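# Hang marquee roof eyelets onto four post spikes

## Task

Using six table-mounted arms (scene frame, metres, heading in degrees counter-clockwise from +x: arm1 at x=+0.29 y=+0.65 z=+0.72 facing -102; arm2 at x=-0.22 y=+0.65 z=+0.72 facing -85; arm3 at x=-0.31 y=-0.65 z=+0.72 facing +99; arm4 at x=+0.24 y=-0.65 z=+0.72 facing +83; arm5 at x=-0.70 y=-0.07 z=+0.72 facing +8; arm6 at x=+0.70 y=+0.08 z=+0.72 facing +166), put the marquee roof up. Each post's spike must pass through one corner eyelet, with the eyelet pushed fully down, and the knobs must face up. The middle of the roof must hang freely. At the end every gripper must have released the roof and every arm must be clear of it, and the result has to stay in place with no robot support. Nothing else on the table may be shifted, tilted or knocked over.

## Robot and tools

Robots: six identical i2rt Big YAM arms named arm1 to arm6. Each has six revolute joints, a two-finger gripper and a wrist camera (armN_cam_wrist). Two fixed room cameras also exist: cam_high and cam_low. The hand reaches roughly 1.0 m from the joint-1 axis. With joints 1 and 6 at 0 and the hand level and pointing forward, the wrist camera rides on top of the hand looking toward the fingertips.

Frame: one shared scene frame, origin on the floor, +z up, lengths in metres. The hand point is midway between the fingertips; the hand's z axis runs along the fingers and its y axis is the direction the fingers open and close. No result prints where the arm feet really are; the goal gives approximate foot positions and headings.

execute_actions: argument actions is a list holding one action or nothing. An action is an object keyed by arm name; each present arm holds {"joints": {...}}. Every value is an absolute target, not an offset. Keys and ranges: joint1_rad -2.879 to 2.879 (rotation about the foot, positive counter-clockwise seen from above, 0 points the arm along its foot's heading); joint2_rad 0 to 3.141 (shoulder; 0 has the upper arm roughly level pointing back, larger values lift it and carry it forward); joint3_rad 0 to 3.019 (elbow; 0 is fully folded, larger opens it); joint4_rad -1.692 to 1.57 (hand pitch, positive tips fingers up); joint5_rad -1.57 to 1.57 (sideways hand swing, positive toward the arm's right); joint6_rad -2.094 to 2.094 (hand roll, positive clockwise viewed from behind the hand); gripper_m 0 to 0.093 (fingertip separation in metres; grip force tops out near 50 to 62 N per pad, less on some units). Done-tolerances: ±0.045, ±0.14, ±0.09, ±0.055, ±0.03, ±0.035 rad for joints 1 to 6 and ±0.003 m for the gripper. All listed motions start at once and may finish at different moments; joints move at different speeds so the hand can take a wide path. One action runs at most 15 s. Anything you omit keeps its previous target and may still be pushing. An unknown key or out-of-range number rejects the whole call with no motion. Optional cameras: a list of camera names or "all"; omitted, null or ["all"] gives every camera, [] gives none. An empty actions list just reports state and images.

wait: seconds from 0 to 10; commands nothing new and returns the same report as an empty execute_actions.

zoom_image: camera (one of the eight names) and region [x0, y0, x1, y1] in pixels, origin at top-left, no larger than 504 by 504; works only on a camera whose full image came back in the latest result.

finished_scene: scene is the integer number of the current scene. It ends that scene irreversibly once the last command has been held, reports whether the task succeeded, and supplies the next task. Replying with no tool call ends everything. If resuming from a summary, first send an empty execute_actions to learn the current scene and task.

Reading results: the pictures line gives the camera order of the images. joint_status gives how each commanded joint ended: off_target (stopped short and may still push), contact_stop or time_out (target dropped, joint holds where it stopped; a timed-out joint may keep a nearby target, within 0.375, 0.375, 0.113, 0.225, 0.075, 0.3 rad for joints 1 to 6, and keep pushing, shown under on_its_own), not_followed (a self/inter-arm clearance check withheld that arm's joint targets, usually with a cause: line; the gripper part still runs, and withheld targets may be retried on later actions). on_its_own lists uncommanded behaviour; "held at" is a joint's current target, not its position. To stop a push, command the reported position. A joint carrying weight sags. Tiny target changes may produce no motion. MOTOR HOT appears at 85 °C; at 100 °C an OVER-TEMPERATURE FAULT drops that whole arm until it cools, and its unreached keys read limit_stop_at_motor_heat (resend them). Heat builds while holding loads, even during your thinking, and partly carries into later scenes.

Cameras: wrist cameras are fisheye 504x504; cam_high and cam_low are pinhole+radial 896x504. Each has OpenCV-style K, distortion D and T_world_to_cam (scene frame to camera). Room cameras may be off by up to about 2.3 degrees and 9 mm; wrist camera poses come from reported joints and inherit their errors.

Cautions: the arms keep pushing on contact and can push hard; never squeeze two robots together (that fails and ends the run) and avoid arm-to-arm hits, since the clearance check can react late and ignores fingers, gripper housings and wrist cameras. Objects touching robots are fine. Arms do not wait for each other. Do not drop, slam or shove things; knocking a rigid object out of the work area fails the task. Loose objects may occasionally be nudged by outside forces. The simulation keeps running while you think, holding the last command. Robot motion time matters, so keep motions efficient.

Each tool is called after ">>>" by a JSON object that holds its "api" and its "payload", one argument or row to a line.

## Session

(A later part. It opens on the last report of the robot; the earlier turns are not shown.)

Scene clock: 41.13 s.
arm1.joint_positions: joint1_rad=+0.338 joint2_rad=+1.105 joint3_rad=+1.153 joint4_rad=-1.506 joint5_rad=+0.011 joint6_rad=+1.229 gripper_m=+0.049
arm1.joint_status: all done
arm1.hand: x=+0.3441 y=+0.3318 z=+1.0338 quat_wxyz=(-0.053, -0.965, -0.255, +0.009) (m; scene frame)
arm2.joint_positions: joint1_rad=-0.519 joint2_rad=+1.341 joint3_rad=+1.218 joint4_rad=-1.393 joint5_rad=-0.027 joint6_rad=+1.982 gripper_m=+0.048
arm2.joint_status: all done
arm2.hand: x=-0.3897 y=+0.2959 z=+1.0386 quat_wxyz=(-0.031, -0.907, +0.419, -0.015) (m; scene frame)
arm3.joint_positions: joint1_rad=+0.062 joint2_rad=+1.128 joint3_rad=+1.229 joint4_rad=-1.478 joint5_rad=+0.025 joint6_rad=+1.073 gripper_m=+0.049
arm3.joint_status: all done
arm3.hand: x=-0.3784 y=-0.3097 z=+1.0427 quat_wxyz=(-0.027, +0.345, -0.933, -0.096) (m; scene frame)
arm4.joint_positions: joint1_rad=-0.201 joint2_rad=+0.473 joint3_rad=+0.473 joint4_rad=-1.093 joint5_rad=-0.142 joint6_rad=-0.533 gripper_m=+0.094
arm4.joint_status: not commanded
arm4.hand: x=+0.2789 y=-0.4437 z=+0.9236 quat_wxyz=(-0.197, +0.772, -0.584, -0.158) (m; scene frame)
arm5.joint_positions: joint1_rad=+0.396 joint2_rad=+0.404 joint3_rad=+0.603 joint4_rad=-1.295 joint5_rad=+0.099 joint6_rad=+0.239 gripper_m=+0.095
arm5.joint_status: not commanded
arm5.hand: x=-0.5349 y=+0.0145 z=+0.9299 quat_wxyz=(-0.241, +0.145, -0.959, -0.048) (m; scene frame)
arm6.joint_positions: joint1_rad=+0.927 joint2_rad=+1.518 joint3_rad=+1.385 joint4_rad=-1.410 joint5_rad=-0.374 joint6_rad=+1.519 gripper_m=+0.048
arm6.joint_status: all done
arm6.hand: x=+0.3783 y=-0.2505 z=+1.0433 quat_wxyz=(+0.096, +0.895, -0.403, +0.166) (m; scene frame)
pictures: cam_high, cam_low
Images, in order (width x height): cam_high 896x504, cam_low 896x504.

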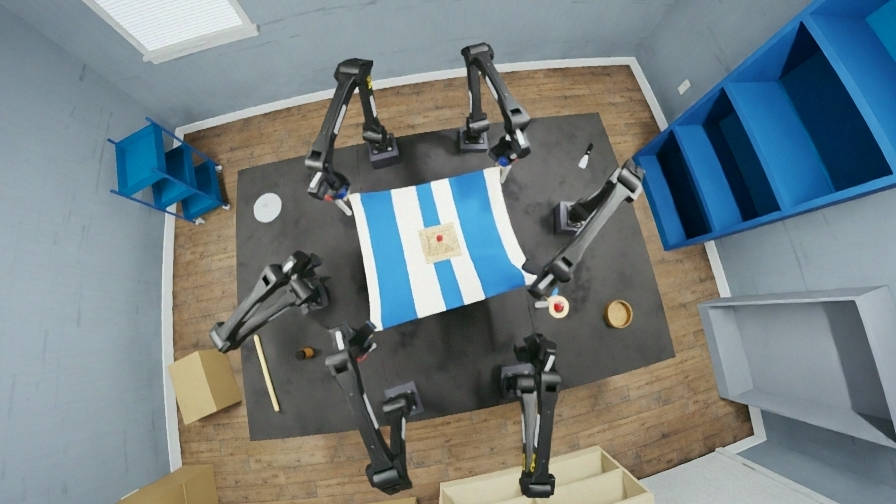

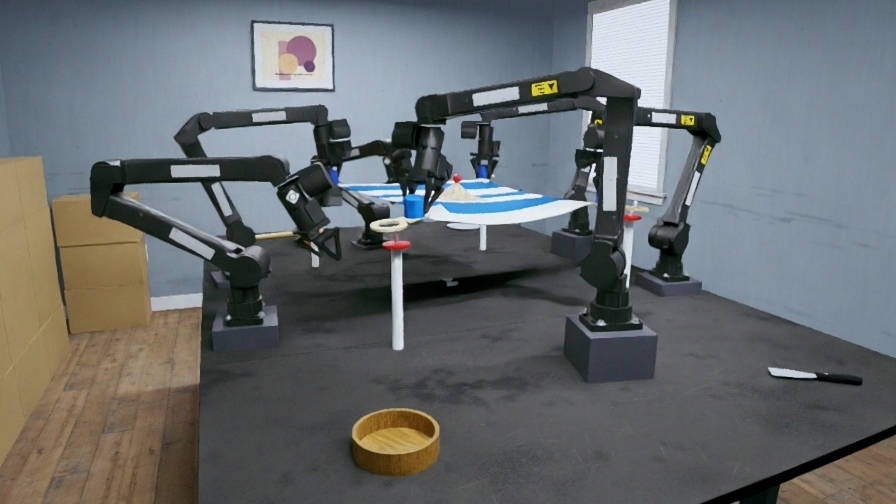

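>>> {"api": "execute_actions", "payload": {
  "actions": [
    {"arm5":{"joints":{"joint1_rad":-0.95,"joint2_rad":0.3,"joint3_rad":0.6,"joint4_rad":-0.3,"joint5_rad":0,"joint6_rad":0}}}
  ],
  "cameras": ["arm5_cam_wrist"]
}}

>>> {"api": "execute_actions", "payload": {
  "actions": [
    {"arm5":{"joints":{"joint1_rad":0.85}}}
  ],
  "cameras": ["arm5_cam_wrist"]
}}

Scene clock: 43.20 s.
arm1.joint_positions: joint1_rad=+0.338 joint2_rad=+1.105 joint3_rad=+1.153 joint4_rad=-1.506 joint5_rad=+0.011 joint6_rad=+1.229 gripper_m=+0.049
arm1.joint_status: not commanded
arm1.hand: x=+0.3441 y=+0.3318 z=+1.0338 quat_wxyz=(-0.053, -0.965, -0.255, +0.009) (m; scene frame)
arm2.joint_positions: joint1_rad=-0.519 joint2_rad=+1.341 joint3_rad=+1.218 joint4_rad=-1.393 joint5_rad=-0.027 joint6_rad=+1.982 gripper_m=+0.048
arm2.joint_status: not commanded
arm2.hand: x=-0.3897 y=+0.2959 z=+1.0386 quat_wxyz=(-0.031, -0.907, +0.419, -0.015) (m; scene frame)
arm3.joint_positions: joint1_rad=+0.062 joint2_rad=+1.128 joint3_rad=+1.229 joint4_rad=-1.478 joint5_rad=+0.025 joint6_rad=+1.073 gripper_m=+0.049
arm3.joint_status: not commanded
arm3.hand: x=-0.3784 y=-0.3097 z=+1.0427 quat_wxyz=(-0.027, +0.345, -0.933, -0.096) (m; scene frame)
arm4.joint_positions: joint1_rad=-0.201 joint2_rad=+0.473 joint3_rad=+0.473 joint4_rad=-1.093 joint5_rad=-0.142 joint6_rad=-0.533 gripper_m=+0.094
arm4.joint_status: not commanded
arm4.hand: x=+0.2789 y=-0.4437 z=+0.9236 quat_wxyz=(-0.197, +0.772, -0.584, -0.158) (m; scene frame)
arm5.joint_positions: joint1_rad=-0.943 joint2_rad=+0.296 joint3_rad=+0.601 joint4_rad=-0.317 joint5_rad=+0.000 joint6_rad=+0.008 gripper_m=+0.095
arm5.joint_status: all done
arm5.hand: x=-0.4981 y=-0.2742 z=+1.1477 quat_wxyz=(-0.655, -0.274, -0.654, +0.261) (m; scene frame)
arm6.joint_positions: joint1_rad=+0.927 joint2_rad=+1.518 joint3_rad=+1.385 joint4_rad=-1.410 joint5_rad=-0.374 joint6_rad=+1.519 gripper_m=+0.048
arm6.joint_status: not commanded
arm6.hand: x=+0.3783 y=-0.2505 z=+1.0433 quat_wxyz=(+0.096, +0.895, -0.403, +0.166) (m; scene frame)
pictures: arm5_cam_wrist
camera_calibration (this result's frames):
arm5_cam_wrist: T_world_to_cam=[[-0.70164, -0.712521, -0.00380918, -0.538224], [-0.418138, 0.416069, -0.807495, 0.837166], [0.576942, -0.564978, -0.589863, 0.935317], [0, 0, 0, 1]] pos_world=[-0.567212, -0.203382, 1.22567]
Images, in order (width x height): arm5_cam_wrist 504x504.

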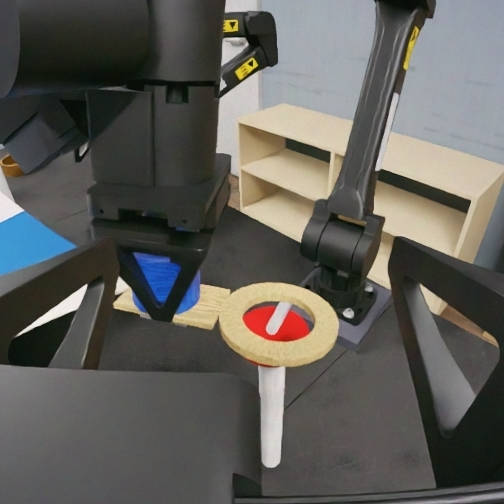

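Scene clock: 45.10 s.
arm1.joint_positions: joint1_rad=+0.338 joint2_rad=+1.105 joint3_rad=+1.153 joint4_rad=-1.506 joint5_rad=+0.011 joint6_rad=+1.229 gripper_m=+0.049
arm1.joint_status: not commanded
arm1.hand: x=+0.3441 y=+0.3318 z=+1.0338 quat_wxyz=(-0.053, -0.965, -0.255, +0.009) (m; scene frame)
arm2.joint_positions: joint1_rad=-0.519 joint2_rad=+1.341 joint3_rad=+1.218 joint4_rad=-1.393 joint5_rad=-0.027 joint6_rad=+1.982 gripper_m=+0.048
arm2.joint_status: not commanded
arm2.hand: x=-0.3897 y=+0.2959 z=+1.0386 quat_wxyz=(-0.031, -0.907, +0.419, -0.015) (m; scene frame)
arm3.joint_positions: joint1_rad=+0.062 joint2_rad=+1.128 joint3_rad=+1.229 joint4_rad=-1.478 joint5_rad=+0.025 joint6_rad=+1.073 gripper_m=+0.049
arm3.joint_status: not commanded
arm3.hand: x=-0.3784 y=-0.3097 z=+1.0427 quat_wxyz=(-0.027, +0.345, -0.933, -0.096) (m; scene frame)
arm4.joint_positions: joint1_rad=-0.201 joint2_rad=+0.473 joint3_rad=+0.473 joint4_rad=-1.093 joint5_rad=-0.142 joint6_rad=-0.533 gripper_m=+0.094
arm4.joint_status: not commanded
arm4.hand: x=+0.2789 y=-0.4437 z=+0.9236 quat_wxyz=(-0.197, +0.772, -0.584, -0.158) (m; scene frame)
arm5.joint_positions: joint1_rad=+0.843 joint2_rad=+0.296 joint3_rad=+0.601 joint4_rad=-0.317 joint5_rad=+0.000 joint6_rad=+0.007 gripper_m=+0.095
arm5.joint_status: all done
arm5.hand: x=-0.5501 y=+0.1743 z=+1.1481 quat_wxyz=(-0.618, +0.343, -0.620, -0.341) (m; scene frame)
arm6.joint_positions: joint1_rad=+0.927 joint2_rad=+1.518 joint3_rad=+1.385 joint4_rad=-1.410 joint5_rad=-0.374 joint6_rad=+1.519 gripper_m=+0.048
arm6.joint_status: not commanded
arm6.hand: x=+0.3783 y=-0.2505 z=+1.0433 quat_wxyz=(+0.096, +0.895, -0.403, +0.166) (m; scene frame)
pictures: arm5_cam_wrist
camera_calibration (this result's frames):
arm5_cam_wrist: T_world_to_cam=[[0.84604, -0.532918, 0.014664, 0.543745], [-0.303751, -0.504463, -0.808241, 0.853341], [0.438123, 0.67935, -0.58867, 0.924375], [0, 0, 0, 1]] pos_world=[-0.605818, 0.0922767, 1.22588]
Images, in order (width x height): arm5_cam_wrist 504x504.

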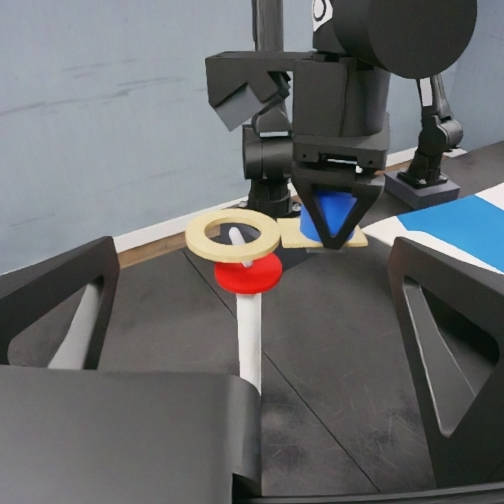

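All threaded. Lower.

>>> {"api": "execute_actions", "payload": {
  "actions": [
    {"arm1":{"joints":{"joint3_rad":1.03,"joint4_rad":-1.38}},"arm2":{"joints":{"joint3_rad":1.08,"joint4_rad":-1.26}},"arm3":{"joints":{"joint3_rad":1.08,"joint4_rad":-1.34}},"arm6":{"joints":{"joint3_rad":1.25,"joint4_rad":-1.28}}}
  ],
  "cameras": ["arm5_cam_wrist","cam_low","cam_high"]
}}

Scene clock: 46.23 s.
arm1.joint_positions: joint1_rad=+0.338 joint2_rad=+1.085 joint3_rad=+1.068 joint4_rad=-1.394 joint5_rad=+0.011 joint6_rad=+1.231 gripper_m=+0.049
arm1.joint_status: all done
arm1.hand: x=+0.3445 y=+0.3276 z=+1.0082 quat_wxyz=(-0.077, -0.964, -0.253, +0.012) (m; scene frame)
arm2.joint_positions: joint1_rad=-0.518 joint2_rad=+1.325 joint3_rad=+1.104 joint4_rad=-1.259 joint5_rad=-0.026 joint6_rad=+1.987 gripper_m=+0.048
arm2.joint_status: all done
arm2.hand: x=-0.3879 y=+0.2990 z=+1.0021 quat_wxyz=(-0.049, -0.906, +0.421, -0.014) (m; scene frame)
arm3.joint_positions: joint1_rad=+0.062 joint2_rad=+1.103 joint3_rad=+1.125 joint4_rad=-1.340 joint5_rad=+0.023 joint6_rad=+1.081 gripper_m=+0.049
arm3.joint_status: all done
arm3.hand: x=-0.3803 y=-0.3030 z=+1.0134 quat_wxyz=(-0.029, +0.339, -0.932, -0.125) (m; scene frame)
arm4.joint_positions: joint1_rad=-0.201 joint2_rad=+0.473 joint3_rad=+0.473 joint4_rad=-1.093 joint5_rad=-0.142 joint6_rad=-0.533 gripper_m=+0.094
arm4.joint_status: not commanded
arm4.hand: x=+0.2789 y=-0.4437 z=+0.9236 quat_wxyz=(-0.197, +0.772, -0.584, -0.158) (m; scene frame)
arm5.joint_positions: joint1_rad=+0.843 joint2_rad=+0.296 joint3_rad=+0.601 joint4_rad=-0.317 joint5_rad=+0.000 joint6_rad=+0.007 gripper_m=+0.095
arm5.joint_status: not commanded
arm5.hand: x=-0.5501 y=+0.1743 z=+1.1481 quat_wxyz=(-0.618, +0.343, -0.620, -0.341) (m; scene frame)
arm6.joint_positions: joint1_rad=+0.926 joint2_rad=+1.516 joint3_rad=+1.276 joint4_rad=-1.269 joint5_rad=-0.375 joint6_rad=+1.515 gripper_m=+0.048
arm6.joint_status: all done
arm6.hand: x=+0.3792 y=-0.2501 z=+1.0031 quat_wxyz=(+0.111, +0.896, -0.399, +0.159) (m; scene frame)
pictures: arm5_cam_wrist, cam_high, cam_low
camera_calibration (this result's frames):
arm5_cam_wrist: T_world_to_cam=[[0.84604, -0.532918, 0.014664, 0.543745], [-0.303751, -0.504463, -0.808241, 0.853341], [0.438123, 0.67935, -0.58867, 0.924375], [0, 0, 0, 1]] pos_world=[-0.605818, 0.0922767, 1.22588]
Images, in order (width x height): arm5_cam_wrist 504x504, cam_high 896x504, cam_low 896x504.

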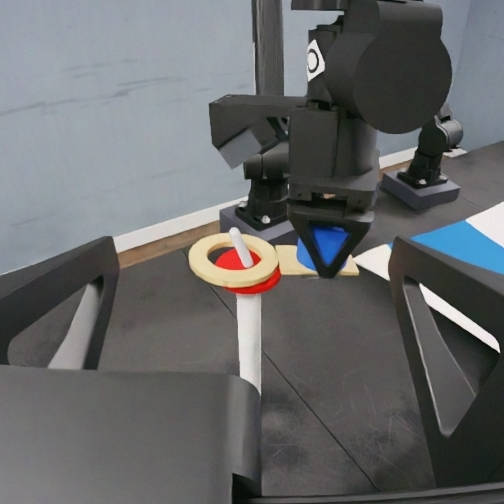

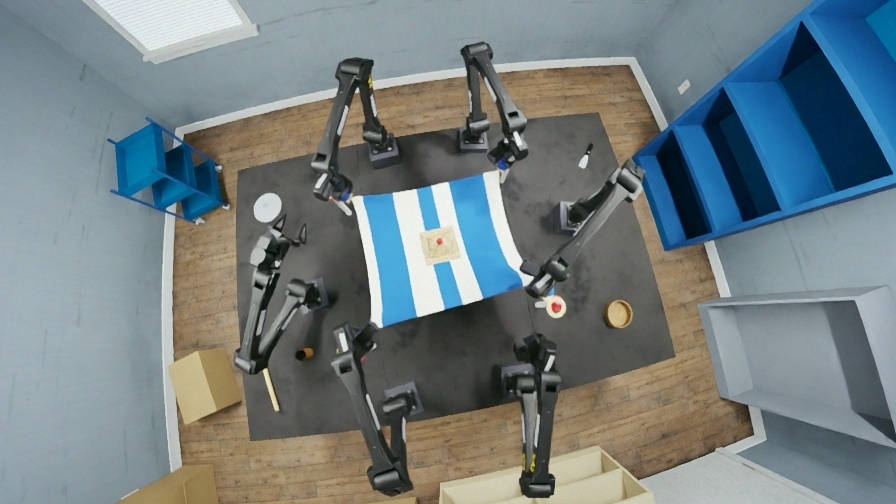

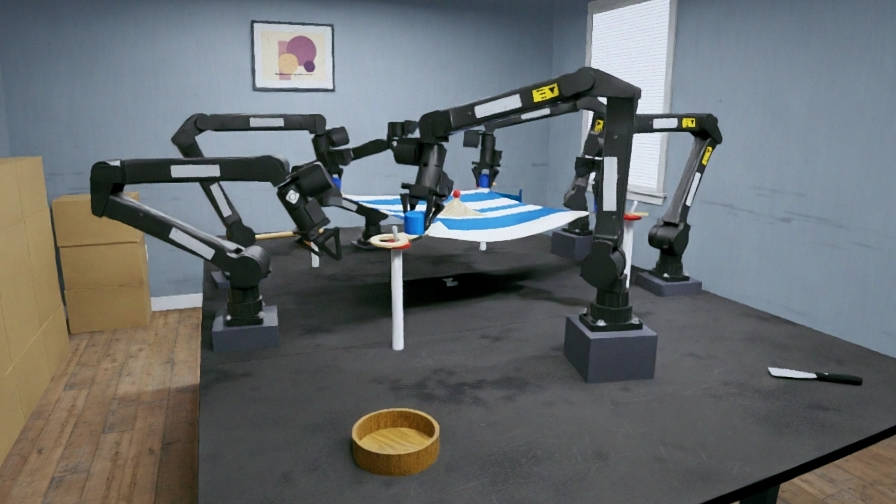

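Seated. Release and lift.

>>> {"api": "execute_actions", "payload": {
  "actions": [
    {"arm1":{"joints":{"gripper_m":0.09,"joint3_rad":1.07,"joint4_rad":-1.39,"joint2_rad":1.085}},"arm2":{"joints":{"gripper_m":0.09,"joint3_rad":1.1}},"arm3":{"joints":{"gripper_m":0.09,"joint3_rad":1.12}},"arm6":{"joints":{"gripper_m":0.09}}}
  ],
  "cameras": []
}}

>>> {"api": "execute_actions", "payload": {
  "actions": [
    {"arm1":{"joints":{"joint3_rad":1.45,"joint4_rad":-1.65}},"arm2":{"joints":{"joint3_rad":1.5,"joint4_rad":-1.65}},"arm3":{"joints":{"joint3_rad":1.45,"joint4_rad":-1.65}},"arm6":{"joints":{"joint3_rad":1.65,"joint4_rad":-1.65}}}
  ],
  "cameras": ["cam_low","cam_high"]
}}

Scene clock: 48.87 s.
arm1.joint_positions: joint1_rad=+0.342 joint2_rad=+1.082 joint3_rad=+1.067 joint4_rad=-1.394 joint5_rad=+0.003 joint6_rad=+1.231 gripper_m=+0.090
arm1.joint_status: all done
arm1.hand: x=+0.3471 y=+0.3284 z=+1.0087 quat_wxyz=(-0.078, -0.964, -0.256, +0.008) (m; scene frame)
arm2.joint_positions: joint1_rad=-0.542 joint2_rad=+1.325 joint3_rad=+1.100 joint4_rad=-1.259 joint5_rad=-0.002 joint6_rad=+1.984 gripper_m=+0.090
arm2.joint_status: all done
arm2.hand: x=-0.3992 y=+0.3060 z=+1.0005 quat_wxyz=(-0.047, -0.901, +0.430, -0.001) (m; scene frame)
arm3.joint_positions: joint1_rad=+0.094 joint2_rad=+1.109 joint3_rad=+1.125 joint4_rad=-1.340 joint5_rad=+0.003 joint6_rad=+1.083 gripper_m=+0.090
arm3.joint_status: all done
arm3.hand: x=-0.3945 y=-0.3055 z=+1.0113 quat_wxyz=(-0.017, +0.354, -0.927, -0.124) (m; scene frame)
arm4.joint_positions: joint1_rad=-0.201 joint2_rad=+0.473 joint3_rad=+0.473 joint4_rad=-1.093 joint5_rad=-0.142 joint6_rad=-0.533 gripper_m=+0.094
arm4.joint_status: not commanded
arm4.hand: x=+0.2789 y=-0.4437 z=+0.9236 quat_wxyz=(-0.197, +0.772, -0.584, -0.158) (m; scene frame)
arm5.joint_positions: joint1_rad=+0.843 joint2_rad=+0.296 joint3_rad=+0.601 joint4_rad=-0.317 joint5_rad=+0.000 joint6_rad=+0.007 gripper_m=+0.095
arm5.joint_status: not commanded
arm5.hand: x=-0.5501 y=+0.1743 z=+1.1481 quat_wxyz=(-0.618, +0.343, -0.620, -0.341) (m; scene frame)
arm6.joint_positions: joint1_rad=+0.960 joint2_rad=+1.516 joint3_rad=+1.261 joint4_rad=-1.271 joint5_rad=-0.396 joint6_rad=+1.559 gripper_m=+0.090
arm6.joint_status: all done
arm6.hand: x=+0.3967 y=-0.2598 z=+0.9994 quat_wxyz=(+0.102, +0.892, -0.404, +0.176) (m; scene frame)
pictures: none
No camera images: the call's "cameras" was empty. Leave "cameras" out to get every camera's image.

Scene clock: 50.20 s.
arm1.joint_positions: joint1_rad=+0.342 joint2_rad=+1.083 joint3_rad=+1.409 joint4_rad=-1.638 joint5_rad=+0.003 joint6_rad=+1.231 gripper_m=+0.090
arm1.joint_status: all done
arm1.hand: x=+0.3478 y=+0.3245 z=+1.1420 quat_wxyz=(-0.126, -0.959, -0.254, +0.011) (m; scene frame)
arm2.joint_positions: joint1_rad=-0.542 joint2_rad=+1.324 joint3_rad=+1.461 joint4_rad=-1.636 joint5_rad=-0.002 joint6_rad=+1.982 gripper_m=+0.090
arm2.joint_status: all done
arm2.hand: x=-0.4000 y=+0.3054 z=+1.1379 quat_wxyz=(-0.040, -0.902, +0.430, -0.002) (m; scene frame)
arm3.joint_positions: joint1_rad=+0.094 joint2_rad=+1.109 joint3_rad=+1.413 joint4_rad=-1.636 joint5_rad=+0.003 joint6_rad=+1.084 gripper_m=+0.090
arm3.joint_status: all done
arm3.hand: x=-0.3898 y=-0.3247 z=+1.1187 quat_wxyz=(-0.016, +0.354, -0.927, -0.119) (m; scene frame)
arm4.joint_positions: joint1_rad=-0.201 joint2_rad=+0.473 joint3_rad=+0.473 joint4_rad=-1.093 joint5_rad=-0.142 joint6_rad=-0.533 gripper_m=+0.094
arm4.joint_status: not commanded
arm4.hand: x=+0.2789 y=-0.4437 z=+0.9236 quat_wxyz=(-0.197, +0.772, -0.584, -0.158) (m; scene frame)
arm5.joint_positions: joint1_rad=+0.843 joint2_rad=+0.296 joint3_rad=+0.601 joint4_rad=-0.317 joint5_rad=+0.000 joint6_rad=+0.007 gripper_m=+0.095
arm5.joint_status: not commanded
arm5.hand: x=-0.5501 y=+0.1743 z=+1.1481 quat_wxyz=(-0.618, +0.343, -0.620, -0.341) (m; scene frame)
arm6.joint_positions: joint1_rad=+0.960 joint2_rad=+1.496 joint3_rad=+1.608 joint4_rad=-1.640 joint5_rad=-0.396 joint6_rad=+1.560 gripper_m=+0.090
arm6.joint_status: all done
arm6.hand: x=+0.3934 y=-0.2605 z=+1.1391 quat_wxyz=(+0.101, +0.892, -0.405, +0.177) (m; scene frame)
pictures: cam_high, cam_low
Images, in order (width x height): cam_high 896x504, cam_low 896x504.

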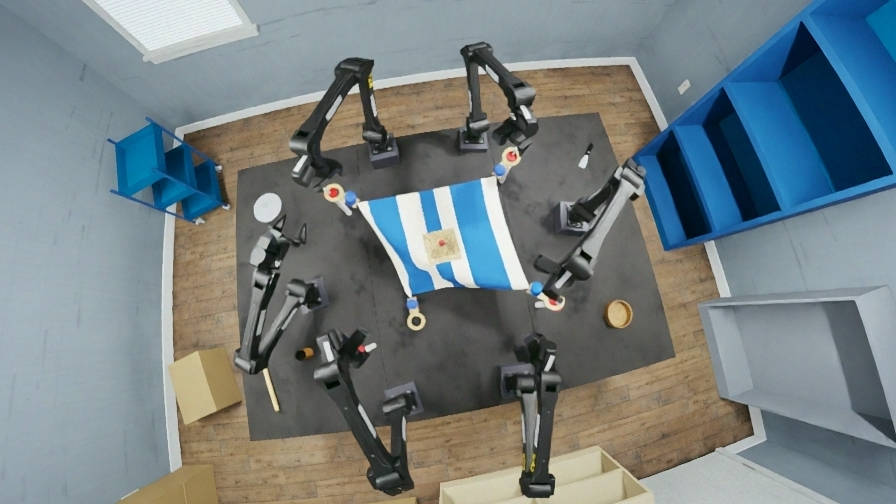

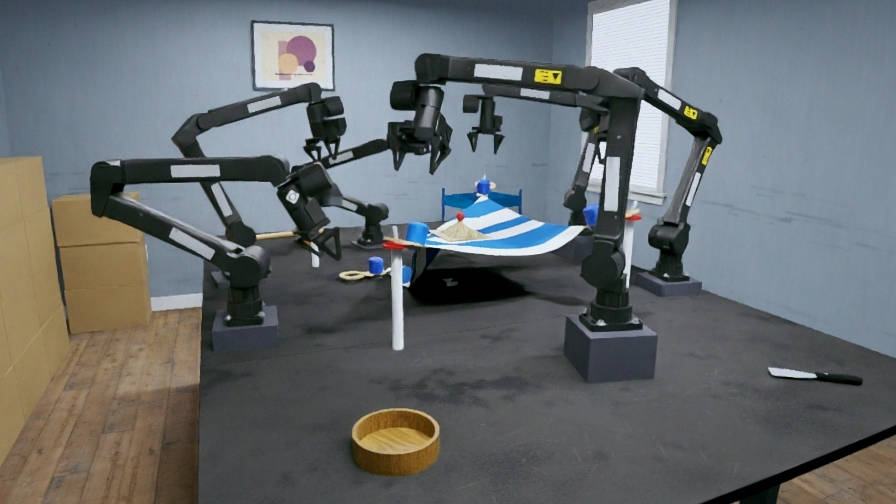

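>>> {"api": "execute_actions", "payload": {
  "actions": [
    {"arm3":{"joints":{"joint1_rad":-0.42,"joint6_rad":0}},"arm5":{"joints":{"joint1_rad":-0.6}}}
  ],
  "cameras": []
}}

>>> {"api": "execute_actions", "payload": {
  "actions": [
    {"arm3":{"joints":{"joint2_rad":1.7,"joint3_rad":1.25,"joint4_rad":-1.1}}}
  ],
  "cameras": ["arm3_cam_wrist","cam_low"]
}}

Scene clock: 52.53 s.
arm1.joint_positions: joint1_rad=+0.342 joint2_rad=+1.083 joint3_rad=+1.409 joint4_rad=-1.638 joint5_rad=+0.003 joint6_rad=+1.231 gripper_m=+0.090
arm1.joint_status: not commanded
arm1.hand: x=+0.3478 y=+0.3245 z=+1.1420 quat_wxyz=(-0.126, -0.959, -0.254, +0.011) (m; scene frame)
arm2.joint_positions: joint1_rad=-0.542 joint2_rad=+1.324 joint3_rad=+1.461 joint4_rad=-1.636 joint5_rad=-0.002 joint6_rad=+1.982 gripper_m=+0.090
arm2.joint_status: not commanded
arm2.hand: x=-0.4000 y=+0.3054 z=+1.1379 quat_wxyz=(-0.040, -0.902, +0.430, -0.002) (m; scene frame)
arm3.joint_positions: joint1_rad=-0.417 joint2_rad=+1.110 joint3_rad=+1.413 joint4_rad=-1.636 joint5_rad=+0.001 joint6_rad=+0.017 gripper_m=+0.090
arm3.joint_status: all done
arm3.hand: x=-0.2202 y=-0.3270 z=+1.1184 quat_wxyz=(-0.095, +0.595, -0.795, -0.074) (m; scene frame)
arm4.joint_positions: joint1_rad=-0.201 joint2_rad=+0.473 joint3_rad=+0.473 joint4_rad=-1.093 joint5_rad=-0.142 joint6_rad=-0.533 gripper_m=+0.094
arm4.joint_status: not commanded
arm4.hand: x=+0.2789 y=-0.4437 z=+0.9236 quat_wxyz=(-0.197, +0.772, -0.584, -0.158) (m; scene frame)
arm5.joint_positions: joint1_rad=-0.593 joint2_rad=+0.296 joint3_rad=+0.601 joint4_rad=-0.317 joint5_rad=+0.000 joint6_rad=+0.006 gripper_m=+0.095
arm5.joint_status: all done
arm5.hand: x=-0.4409 y=-0.1910 z=+1.1485 quat_wxyz=(-0.691, -0.154, -0.691, +0.145) (m; scene frame)
arm6.joint_positions: joint1_rad=+0.960 joint2_rad=+1.496 joint3_rad=+1.608 joint4_rad=-1.640 joint5_rad=-0.396 joint6_rad=+1.560 gripper_m=+0.090
arm6.joint_status: not commanded
arm6.hand: x=+0.3934 y=-0.2605 z=+1.1391 quat_wxyz=(+0.101, +0.892, -0.405, +0.177) (m; scene frame)
pictures: none
No camera images: the call's "cameras" was empty. Leave "cameras" out to get every camera's image.

Scene clock: 53.87 s.
arm1.joint_positions: joint1_rad=+0.342 joint2_rad=+1.083 joint3_rad=+1.409 joint4_rad=-1.638 joint5_rad=+0.003 joint6_rad=+1.231 gripper_m=+0.090
arm1.joint_status: not commanded
arm1.hand: x=+0.3478 y=+0.3245 z=+1.1420 quat_wxyz=(-0.126, -0.959, -0.254, +0.011) (m; scene frame)
arm2.joint_positions: joint1_rad=-0.542 joint2_rad=+1.324 joint3_rad=+1.461 joint4_rad=-1.636 joint5_rad=-0.002 joint6_rad=+1.982 gripper_m=+0.090
arm2.joint_status: not commanded
arm2.hand: x=-0.4000 y=+0.3054 z=+1.1379 quat_wxyz=(-0.040, -0.902, +0.430, -0.002) (m; scene frame)
arm3.joint_positions: joint1_rad=-0.417 joint2_rad=+1.704 joint3_rad=+1.252 joint4_rad=-1.114 joint5_rad=+0.001 joint6_rad=+0.017 gripper_m=+0.090
arm3.joint_status: all done
arm3.hand: x=-0.1814 y=-0.1834 z=+0.8284 quat_wxyz=(-0.003, +0.600, -0.800, -0.003) (m; scene frame)
arm4.joint_positions: joint1_rad=-0.201 joint2_rad=+0.473 joint3_rad=+0.473 joint4_rad=-1.093 joint5_rad=-0.142 joint6_rad=-0.533 gripper_m=+0.094
arm4.joint_status: not commanded
arm4.hand: x=+0.2789 y=-0.4437 z=+0.9236 quat_wxyz=(-0.197, +0.772, -0.584, -0.158) (m; scene frame)
arm5.joint_positions: joint1_rad=-0.593 joint2_rad=+0.296 joint3_rad=+0.601 joint4_rad=-0.317 joint5_rad=+0.000 joint6_rad=+0.006 gripper_m=+0.095
arm5.joint_status: not commanded
arm5.hand: x=-0.4409 y=-0.1910 z=+1.1485 quat_wxyz=(-0.691, -0.154, -0.691, +0.145) (m; scene frame)
arm6.joint_positions: joint1_rad=+0.960 joint2_rad=+1.496 joint3_rad=+1.608 joint4_rad=-1.640 joint5_rad=-0.396 joint6_rad=+1.560 gripper_m=+0.090
arm6.joint_status: not commanded
arm6.hand: x=+0.3934 y=-0.2605 z=+1.1391 quat_wxyz=(+0.101, +0.892, -0.405, +0.177) (m; scene frame)
pictures: arm3_cam_wrist, cam_low
camera_calibration (this result's frames):
arm3_cam_wrist: T_world_to_cam=[[0.960102, -0.279622, 0.00397649, 0.115976], [-0.229538, -0.779855, 0.582356, -0.664263], [-0.159738, -0.560034, -0.812924, 0.663835], [0, 0, 0, 1]] pos_world=[-0.157783, -0.113829, 0.926024]
Images, in order (width x height): arm3_cam_wrist 504x504, cam_low 896x504.

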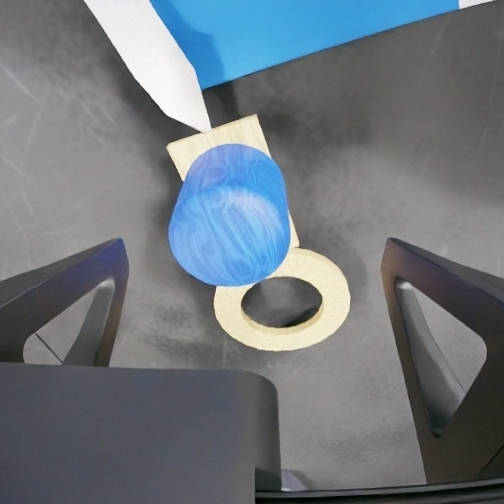

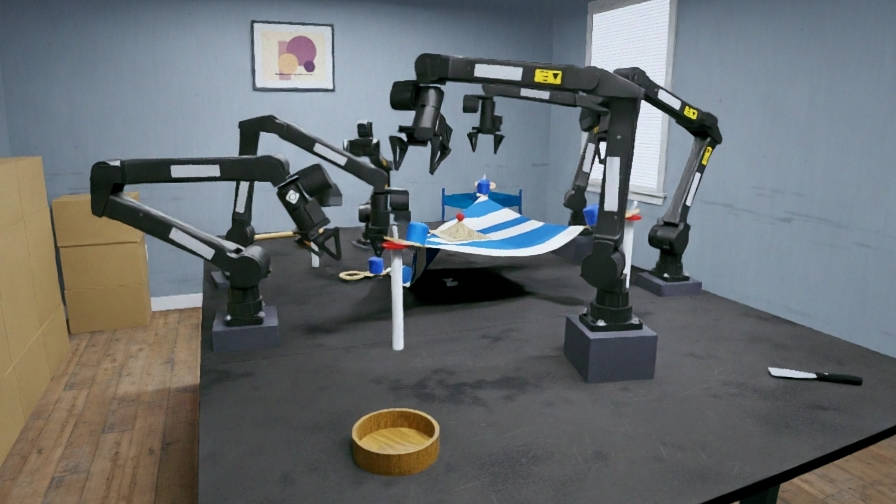

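>>> {"api": "execute_actions", "payload": {
  "actions": [
    {"arm3":{"joints":{"joint1_rad":-0.395,"joint2_rad":1.73,"joint3_rad":1.09,"joint4_rad":-0.92}}}
  ],
  "cameras": ["arm3_cam_wrist"]
}}

>>> {"api": "execute_actions", "payload": {
  "actions": [
    {"arm3":{"joints":{"gripper_m":0}}}
  ],
  "cameras": []
}}

>>> {"api": "execute_actions", "payload": {
  "actions": [
    {"arm3":{"joints":{"joint2_rad":1.2,"joint3_rad":1.45,"joint4_rad":-1.67}}}
  ],
  "cameras": []
}}

>>> {"api": "execute_actions", "payload": {
  "actions": [
    {"arm3":{"joints":{"joint1_rad":0.07,"joint2_rad":1.13,"joint3_rad":1.43,"joint6_rad":1.25}},"arm5":{"joints":{"joint1_rad":-0.95}}}
  ],
  "cameras": ["arm5_cam_wrist","cam_high"]
}}

Scene clock: 55.57 s.
arm1.joint_positions: joint1_rad=+0.342 joint2_rad=+1.083 joint3_rad=+1.409 joint4_rad=-1.638 joint5_rad=+0.003 joint6_rad=+1.231 gripper_m=+0.090
arm1.joint_status: not commanded
arm1.hand: x=+0.3478 y=+0.3245 z=+1.1420 quat_wxyz=(-0.126, -0.959, -0.254, +0.011) (m; scene frame)
arm2.joint_positions: joint1_rad=-0.542 joint2_rad=+1.324 joint3_rad=+1.461 joint4_rad=-1.636 joint5_rad=-0.002 joint6_rad=+1.982 gripper_m=+0.090
arm2.joint_status: not commanded
arm2.hand: x=-0.4000 y=+0.3054 z=+1.1379 quat_wxyz=(-0.040, -0.902, +0.430, -0.002) (m; scene frame)
arm3.joint_positions: joint1_rad=-0.404 joint2_rad=+1.721 joint3_rad=+1.096 joint4_rad=-0.934 joint5_rad=+0.001 joint6_rad=+0.017 gripper_m=+0.090
arm3.joint_status: all done
arm3.hand: x=-0.1940 y=-0.2067 z=+0.7695 quat_wxyz=(-0.006, +0.605, -0.796, -0.005) (m; scene frame)
arm4.joint_positions: joint1_rad=-0.201 joint2_rad=+0.473 joint3_rad=+0.473 joint4_rad=-1.093 joint5_rad=-0.142 joint6_rad=-0.533 gripper_m=+0.094
arm4.joint_status: not commanded
arm4.hand: x=+0.2789 y=-0.4437 z=+0.9236 quat_wxyz=(-0.197, +0.772, -0.584, -0.158) (m; scene frame)
arm5.joint_positions: joint1_rad=-0.593 joint2_rad=+0.296 joint3_rad=+0.601 joint4_rad=-0.317 joint5_rad=+0.000 joint6_rad=+0.006 gripper_m=+0.095
arm5.joint_status: not commanded
arm5.hand: x=-0.4409 y=-0.1910 z=+1.1485 quat_wxyz=(-0.691, -0.154, -0.691, +0.145) (m; scene frame)
arm6.joint_positions: joint1_rad=+0.960 joint2_rad=+1.496 joint3_rad=+1.608 joint4_rad=-1.640 joint5_rad=-0.396 joint6_rad=+1.560 gripper_m=+0.090
arm6.joint_status: not commanded
arm6.hand: x=+0.3934 y=-0.2605 z=+1.1391 quat_wxyz=(+0.101, +0.892, -0.405, +0.177) (m; scene frame)
pictures: arm3_cam_wrist
camera_calibration (this result's frames):
arm3_cam_wrist: T_world_to_cam=[[0.96374, -0.266815, 0.00392101, 0.12523], [-0.220148, -0.786703, 0.576744, -0.646255], [-0.150799, -0.556694, -0.816916, 0.606304], [0, 0, 0, 1]] pos_world=[-0.171531, -0.137472, 0.867532]
Images, in order (width x height): arm3_cam_wrist 504x504.

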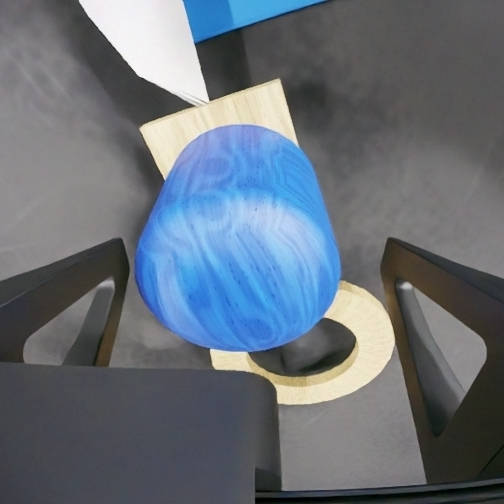

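Scene clock: 56.27 s.
arm1.joint_positions: joint1_rad=+0.342 joint2_rad=+1.083 joint3_rad=+1.409 joint4_rad=-1.638 joint5_rad=+0.003 joint6_rad=+1.231 gripper_m=+0.090
arm1.joint_status: not commanded
arm1.hand: x=+0.3478 y=+0.3245 z=+1.1420 quat_wxyz=(-0.126, -0.959, -0.254, +0.011) (m; scene frame)
arm2.joint_positions: joint1_rad=-0.542 joint2_rad=+1.324 joint3_rad=+1.461 joint4_rad=-1.636 joint5_rad=-0.002 joint6_rad=+1.982 gripper_m=+0.090
arm2.joint_status: not commanded
arm2.hand: x=-0.4000 y=+0.3054 z=+1.1379 quat_wxyz=(-0.040, -0.902, +0.430, -0.002) (m; scene frame)
arm3.joint_positions: joint1_rad=-0.404 joint2_rad=+1.721 joint3_rad=+1.096 joint4_rad=-0.932 joint5_rad=+0.001 joint6_rad=+0.016 gripper_m=+0.047
arm3.joint_status: gripper_m off_target (ended at +0.047, target +0.000)
arm3.hand: x=-0.1940 y=-0.2064 z=+0.7695 quat_wxyz=(-0.006, +0.605, -0.796, -0.005) (m; scene frame)
arm4.joint_positions: joint1_rad=-0.201 joint2_rad=+0.473 joint3_rad=+0.473 joint4_rad=-1.093 joint5_rad=-0.142 joint6_rad=-0.533 gripper_m=+0.094
arm4.joint_status: not commanded
arm4.hand: x=+0.2789 y=-0.4437 z=+0.9236 quat_wxyz=(-0.197, +0.772, -0.584, -0.158) (m; scene frame)
arm5.joint_positions: joint1_rad=-0.593 joint2_rad=+0.296 joint3_rad=+0.601 joint4_rad=-0.317 joint5_rad=+0.000 joint6_rad=+0.006 gripper_m=+0.095
arm5.joint_status: not commanded
arm5.hand: x=-0.4409 y=-0.1910 z=+1.1485 quat_wxyz=(-0.691, -0.154, -0.691, +0.145) (m; scene frame)
arm6.joint_positions: joint1_rad=+0.960 joint2_rad=+1.496 joint3_rad=+1.608 joint4_rad=-1.640 joint5_rad=-0.396 joint6_rad=+1.560 gripper_m=+0.090
arm6.joint_status: not commanded
arm6.hand: x=+0.3934 y=-0.2605 z=+1.1391 quat_wxyz=(+0.101, +0.892, -0.405, +0.177) (m; scene frame)
pictures: none
No camera images: the call's "cameras" was empty. Leave "cameras" out to get every camera's image.

Scene clock: 57.83 s.
arm1.joint_positions: joint1_rad=+0.342 joint2_rad=+1.083 joint3_rad=+1.409 joint4_rad=-1.638 joint5_rad=+0.003 joint6_rad=+1.231 gripper_m=+0.090
arm1.joint_status: not commanded
arm1.hand: x=+0.3478 y=+0.3245 z=+1.1420 quat_wxyz=(-0.126, -0.959, -0.254, +0.011) (m; scene frame)
arm2.joint_positions: joint1_rad=-0.542 joint2_rad=+1.324 joint3_rad=+1.461 joint4_rad=-1.636 joint5_rad=-0.002 joint6_rad=+1.982 gripper_m=+0.090
arm2.joint_status: not commanded
arm2.hand: x=-0.4000 y=+0.3054 z=+1.1379 quat_wxyz=(-0.040, -0.902, +0.430, -0.002) (m; scene frame)
arm3.joint_positions: joint1_rad=-0.404 joint2_rad=+1.214 joint3_rad=+1.440 joint4_rad=-1.657 joint5_rad=+0.001 joint6_rad=+0.016 gripper_m=+0.047
arm3.joint_status: all done
arm3.hand: x=-0.2187 y=-0.3034 z=+1.0948 quat_wxyz=(-0.056, +0.604, -0.794, -0.044) (m; scene frame)
arm4.joint_positions: joint1_rad=-0.201 joint2_rad=+0.473 joint3_rad=+0.473 joint4_rad=-1.093 joint5_rad=-0.142 joint6_rad=-0.533 gripper_m=+0.094
arm4.joint_status: not commanded
arm4.hand: x=+0.2789 y=-0.4437 z=+0.9236 quat_wxyz=(-0.197, +0.772, -0.584, -0.158) (m; scene frame)
arm5.joint_positions: joint1_rad=-0.593 joint2_rad=+0.296 joint3_rad=+0.601 joint4_rad=-0.317 joint5_rad=+0.000 joint6_rad=+0.006 gripper_m=+0.095
arm5.joint_status: not commanded
arm5.hand: x=-0.4409 y=-0.1910 z=+1.1485 quat_wxyz=(-0.691, -0.154, -0.691, +0.145) (m; scene frame)
arm6.joint_positions: joint1_rad=+0.960 joint2_rad=+1.496 joint3_rad=+1.608 joint4_rad=-1.640 joint5_rad=-0.396 joint6_rad=+1.560 gripper_m=+0.090
arm6.joint_status: not commanded
arm6.hand: x=+0.3934 y=-0.2605 z=+1.1391 quat_wxyz=(+0.101, +0.892, -0.405, +0.177) (m; scene frame)
pictures: none
No camera images: the call's "cameras" was empty. Leave "cameras" out to get every camera's image.

Scene clock: 59.93 s.
arm1.joint_positions: joint1_rad=+0.342 joint2_rad=+1.083 joint3_rad=+1.409 joint4_rad=-1.638 joint5_rad=+0.003 joint6_rad=+1.231 gripper_m=+0.090
arm1.joint_status: not commanded
arm1.hand: x=+0.3478 y=+0.3245 z=+1.1420 quat_wxyz=(-0.126, -0.959, -0.254, +0.011) (m; scene frame)
arm2.joint_positions: joint1_rad=-0.542 joint2_rad=+1.324 joint3_rad=+1.461 joint4_rad=-1.636 joint5_rad=-0.002 joint6_rad=+1.982 gripper_m=+0.090
arm2.joint_status: not commanded
arm2.hand: x=-0.4000 y=+0.3054 z=+1.1379 quat_wxyz=(-0.040, -0.902, +0.430, -0.002) (m; scene frame)
arm3.joint_positions: joint1_rad=+0.046 joint2_rad=+1.136 joint3_rad=+1.435 joint4_rad=-1.657 joint5_rad=+0.011 joint6_rad=+1.238 gripper_m=+0.047
arm3.joint_status: all done
arm3.hand: x=-0.3737 y=-0.3166 z=+1.1186 quat_wxyz=(-0.013, +0.259, -0.960, -0.107) (m; scene frame)
arm4.joint_positions: joint1_rad=-0.201 joint2_rad=+0.473 joint3_rad=+0.473 joint4_rad=-1.093 joint5_rad=-0.142 joint6_rad=-0.533 gripper_m=+0.094
arm4.joint_status: not commanded
arm4.hand: x=+0.2789 y=-0.4437 z=+0.9236 quat_wxyz=(-0.197, +0.772, -0.584, -0.158) (m; scene frame)
arm5.joint_positions: joint1_rad=-0.943 joint2_rad=+0.296 joint3_rad=+0.601 joint4_rad=-0.317 joint5_rad=+0.000 joint6_rad=+0.006 gripper_m=+0.095
arm5.joint_status: all done
arm5.hand: x=-0.4981 y=-0.2742 z=+1.1477 quat_wxyz=(-0.655, -0.273, -0.654, +0.262) (m; scene frame)
arm6.joint_positions: joint1_rad=+0.960 joint2_rad=+1.496 joint3_rad=+1.608 joint4_rad=-1.640 joint5_rad=-0.396 joint6_rad=+1.560 gripper_m=+0.090
arm6.joint_status: not commanded
arm6.hand: x=+0.3934 y=-0.2605 z=+1.1391 quat_wxyz=(+0.101, +0.892, -0.405, +0.177) (m; scene frame)
pictures: arm5_cam_wrist, cam_high
camera_calibration (this result's frames):
arm5_cam_wrist: T_world_to_cam=[[-0.701637, -0.712531, -0.00228332, -0.539977], [-0.419004, 0.415186, -0.8075, 0.836499], [0.576316, -0.565615, -0.589863, 0.934831], [0, 0, 0, 1]] pos_world=[-0.56713, -0.203298, 1.22566]
Images, in order (width x height): arm5_cam_wrist 504x504, cam_high 896x504.

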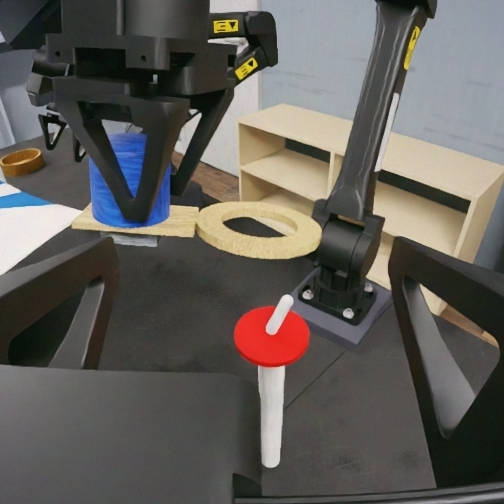

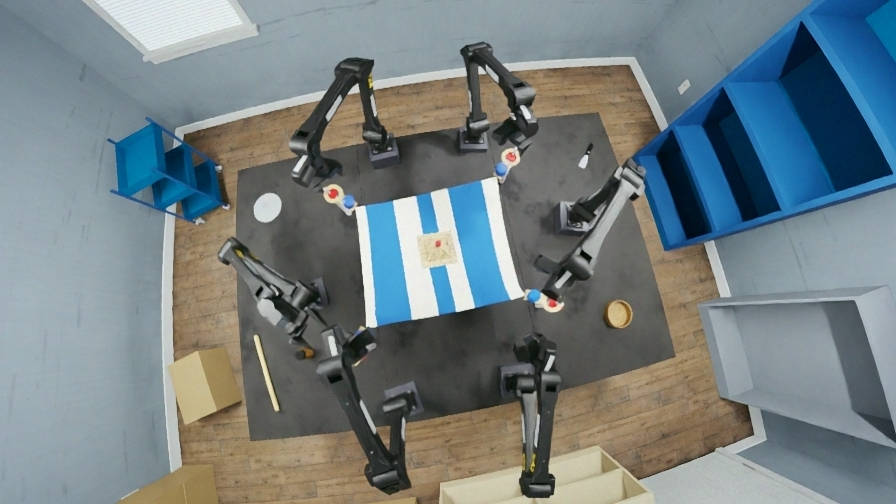

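Laterally close; descend partly.

>>> {"api": "execute_actions", "payload": {
  "actions": [
    {"arm3":{"joints":{"joint3_rad":1.25,"joint4_rad":-1.5}}}
  ],
  "cameras": ["arm5_cam_wrist","arm4_cam_wrist"]
}}

Scene clock: 61.03 s.
arm1.joint_positions: joint1_rad=+0.342 joint2_rad=+1.083 joint3_rad=+1.409 joint4_rad=-1.638 joint5_rad=+0.003 joint6_rad=+1.231 gripper_m=+0.090
arm1.joint_status: not commanded
arm1.hand: x=+0.3478 y=+0.3245 z=+1.1420 quat_wxyz=(-0.126, -0.959, -0.254, +0.011) (m; scene frame)
arm2.joint_positions: joint1_rad=-0.542 joint2_rad=+1.324 joint3_rad=+1.461 joint4_rad=-1.636 joint5_rad=-0.002 joint6_rad=+1.982 gripper_m=+0.090
arm2.joint_status: not commanded
arm2.hand: x=-0.4000 y=+0.3054 z=+1.1379 quat_wxyz=(-0.040, -0.902, +0.430, -0.002) (m; scene frame)
arm3.joint_positions: joint1_rad=+0.050 joint2_rad=+1.138 joint3_rad=+1.253 joint4_rad=-1.515 joint5_rad=+0.009 joint6_rad=+1.239 gripper_m=+0.047
arm3.joint_status: all done
arm3.hand: x=-0.3766 y=-0.3117 z=+1.0485 quat_wxyz=(-0.010, +0.261, -0.961, -0.088) (m; scene frame)
arm4.joint_positions: joint1_rad=-0.201 joint2_rad=+0.473 joint3_rad=+0.473 joint4_rad=-1.093 joint5_rad=-0.142 joint6_rad=-0.533 gripper_m=+0.094
arm4.joint_status: not commanded
arm4.hand: x=+0.2789 y=-0.4437 z=+0.9236 quat_wxyz=(-0.197, +0.772, -0.584, -0.158) (m; scene frame)
arm5.joint_positions: joint1_rad=-0.943 joint2_rad=+0.296 joint3_rad=+0.601 joint4_rad=-0.317 joint5_rad=+0.000 joint6_rad=+0.006 gripper_m=+0.095
arm5.joint_status: not commanded
arm5.hand: x=-0.4981 y=-0.2742 z=+1.1477 quat_wxyz=(-0.655, -0.273, -0.654, +0.262) (m; scene frame)
arm6.joint_positions: joint1_rad=+0.960 joint2_rad=+1.496 joint3_rad=+1.608 joint4_rad=-1.640 joint5_rad=-0.396 joint6_rad=+1.560 gripper_m=+0.090
arm6.joint_status: not commanded
arm6.hand: x=+0.3934 y=-0.2605 z=+1.1391 quat_wxyz=(+0.101, +0.892, -0.405, +0.177) (m; scene frame)
pictures: arm4_cam_wrist, arm5_cam_wrist
camera_calibration (this result's frames):
arm5_cam_wrist: T_world_to_cam=[[-0.701637, -0.712531, -0.00228332, -0.539977], [-0.419004, 0.415186, -0.8075, 0.836499], [0.576316, -0.565615, -0.589863, 0.934831], [0, 0, 0, 1]] pos_world=[-0.56713, -0.203298, 1.22566]
Images, in order (width x height): arm4_cam_wrist 504x504, arm5_cam_wrist 504x504.

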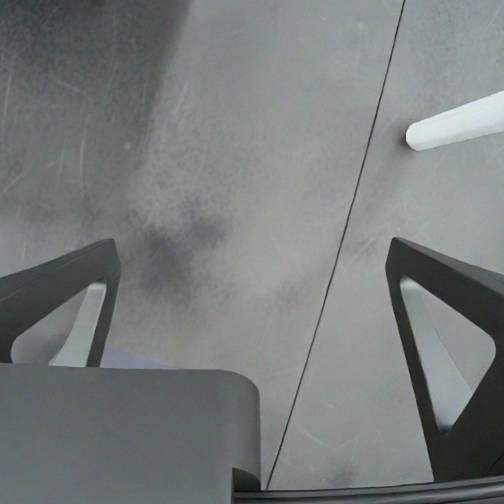

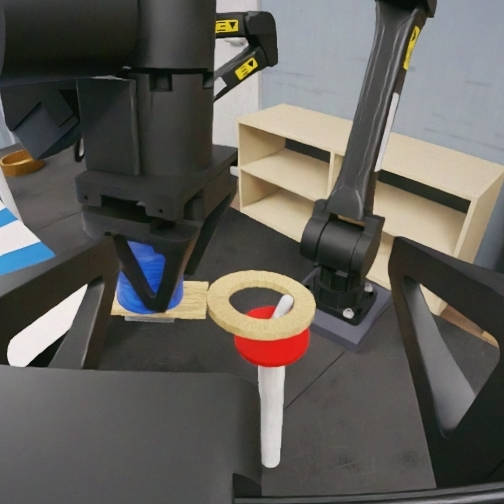

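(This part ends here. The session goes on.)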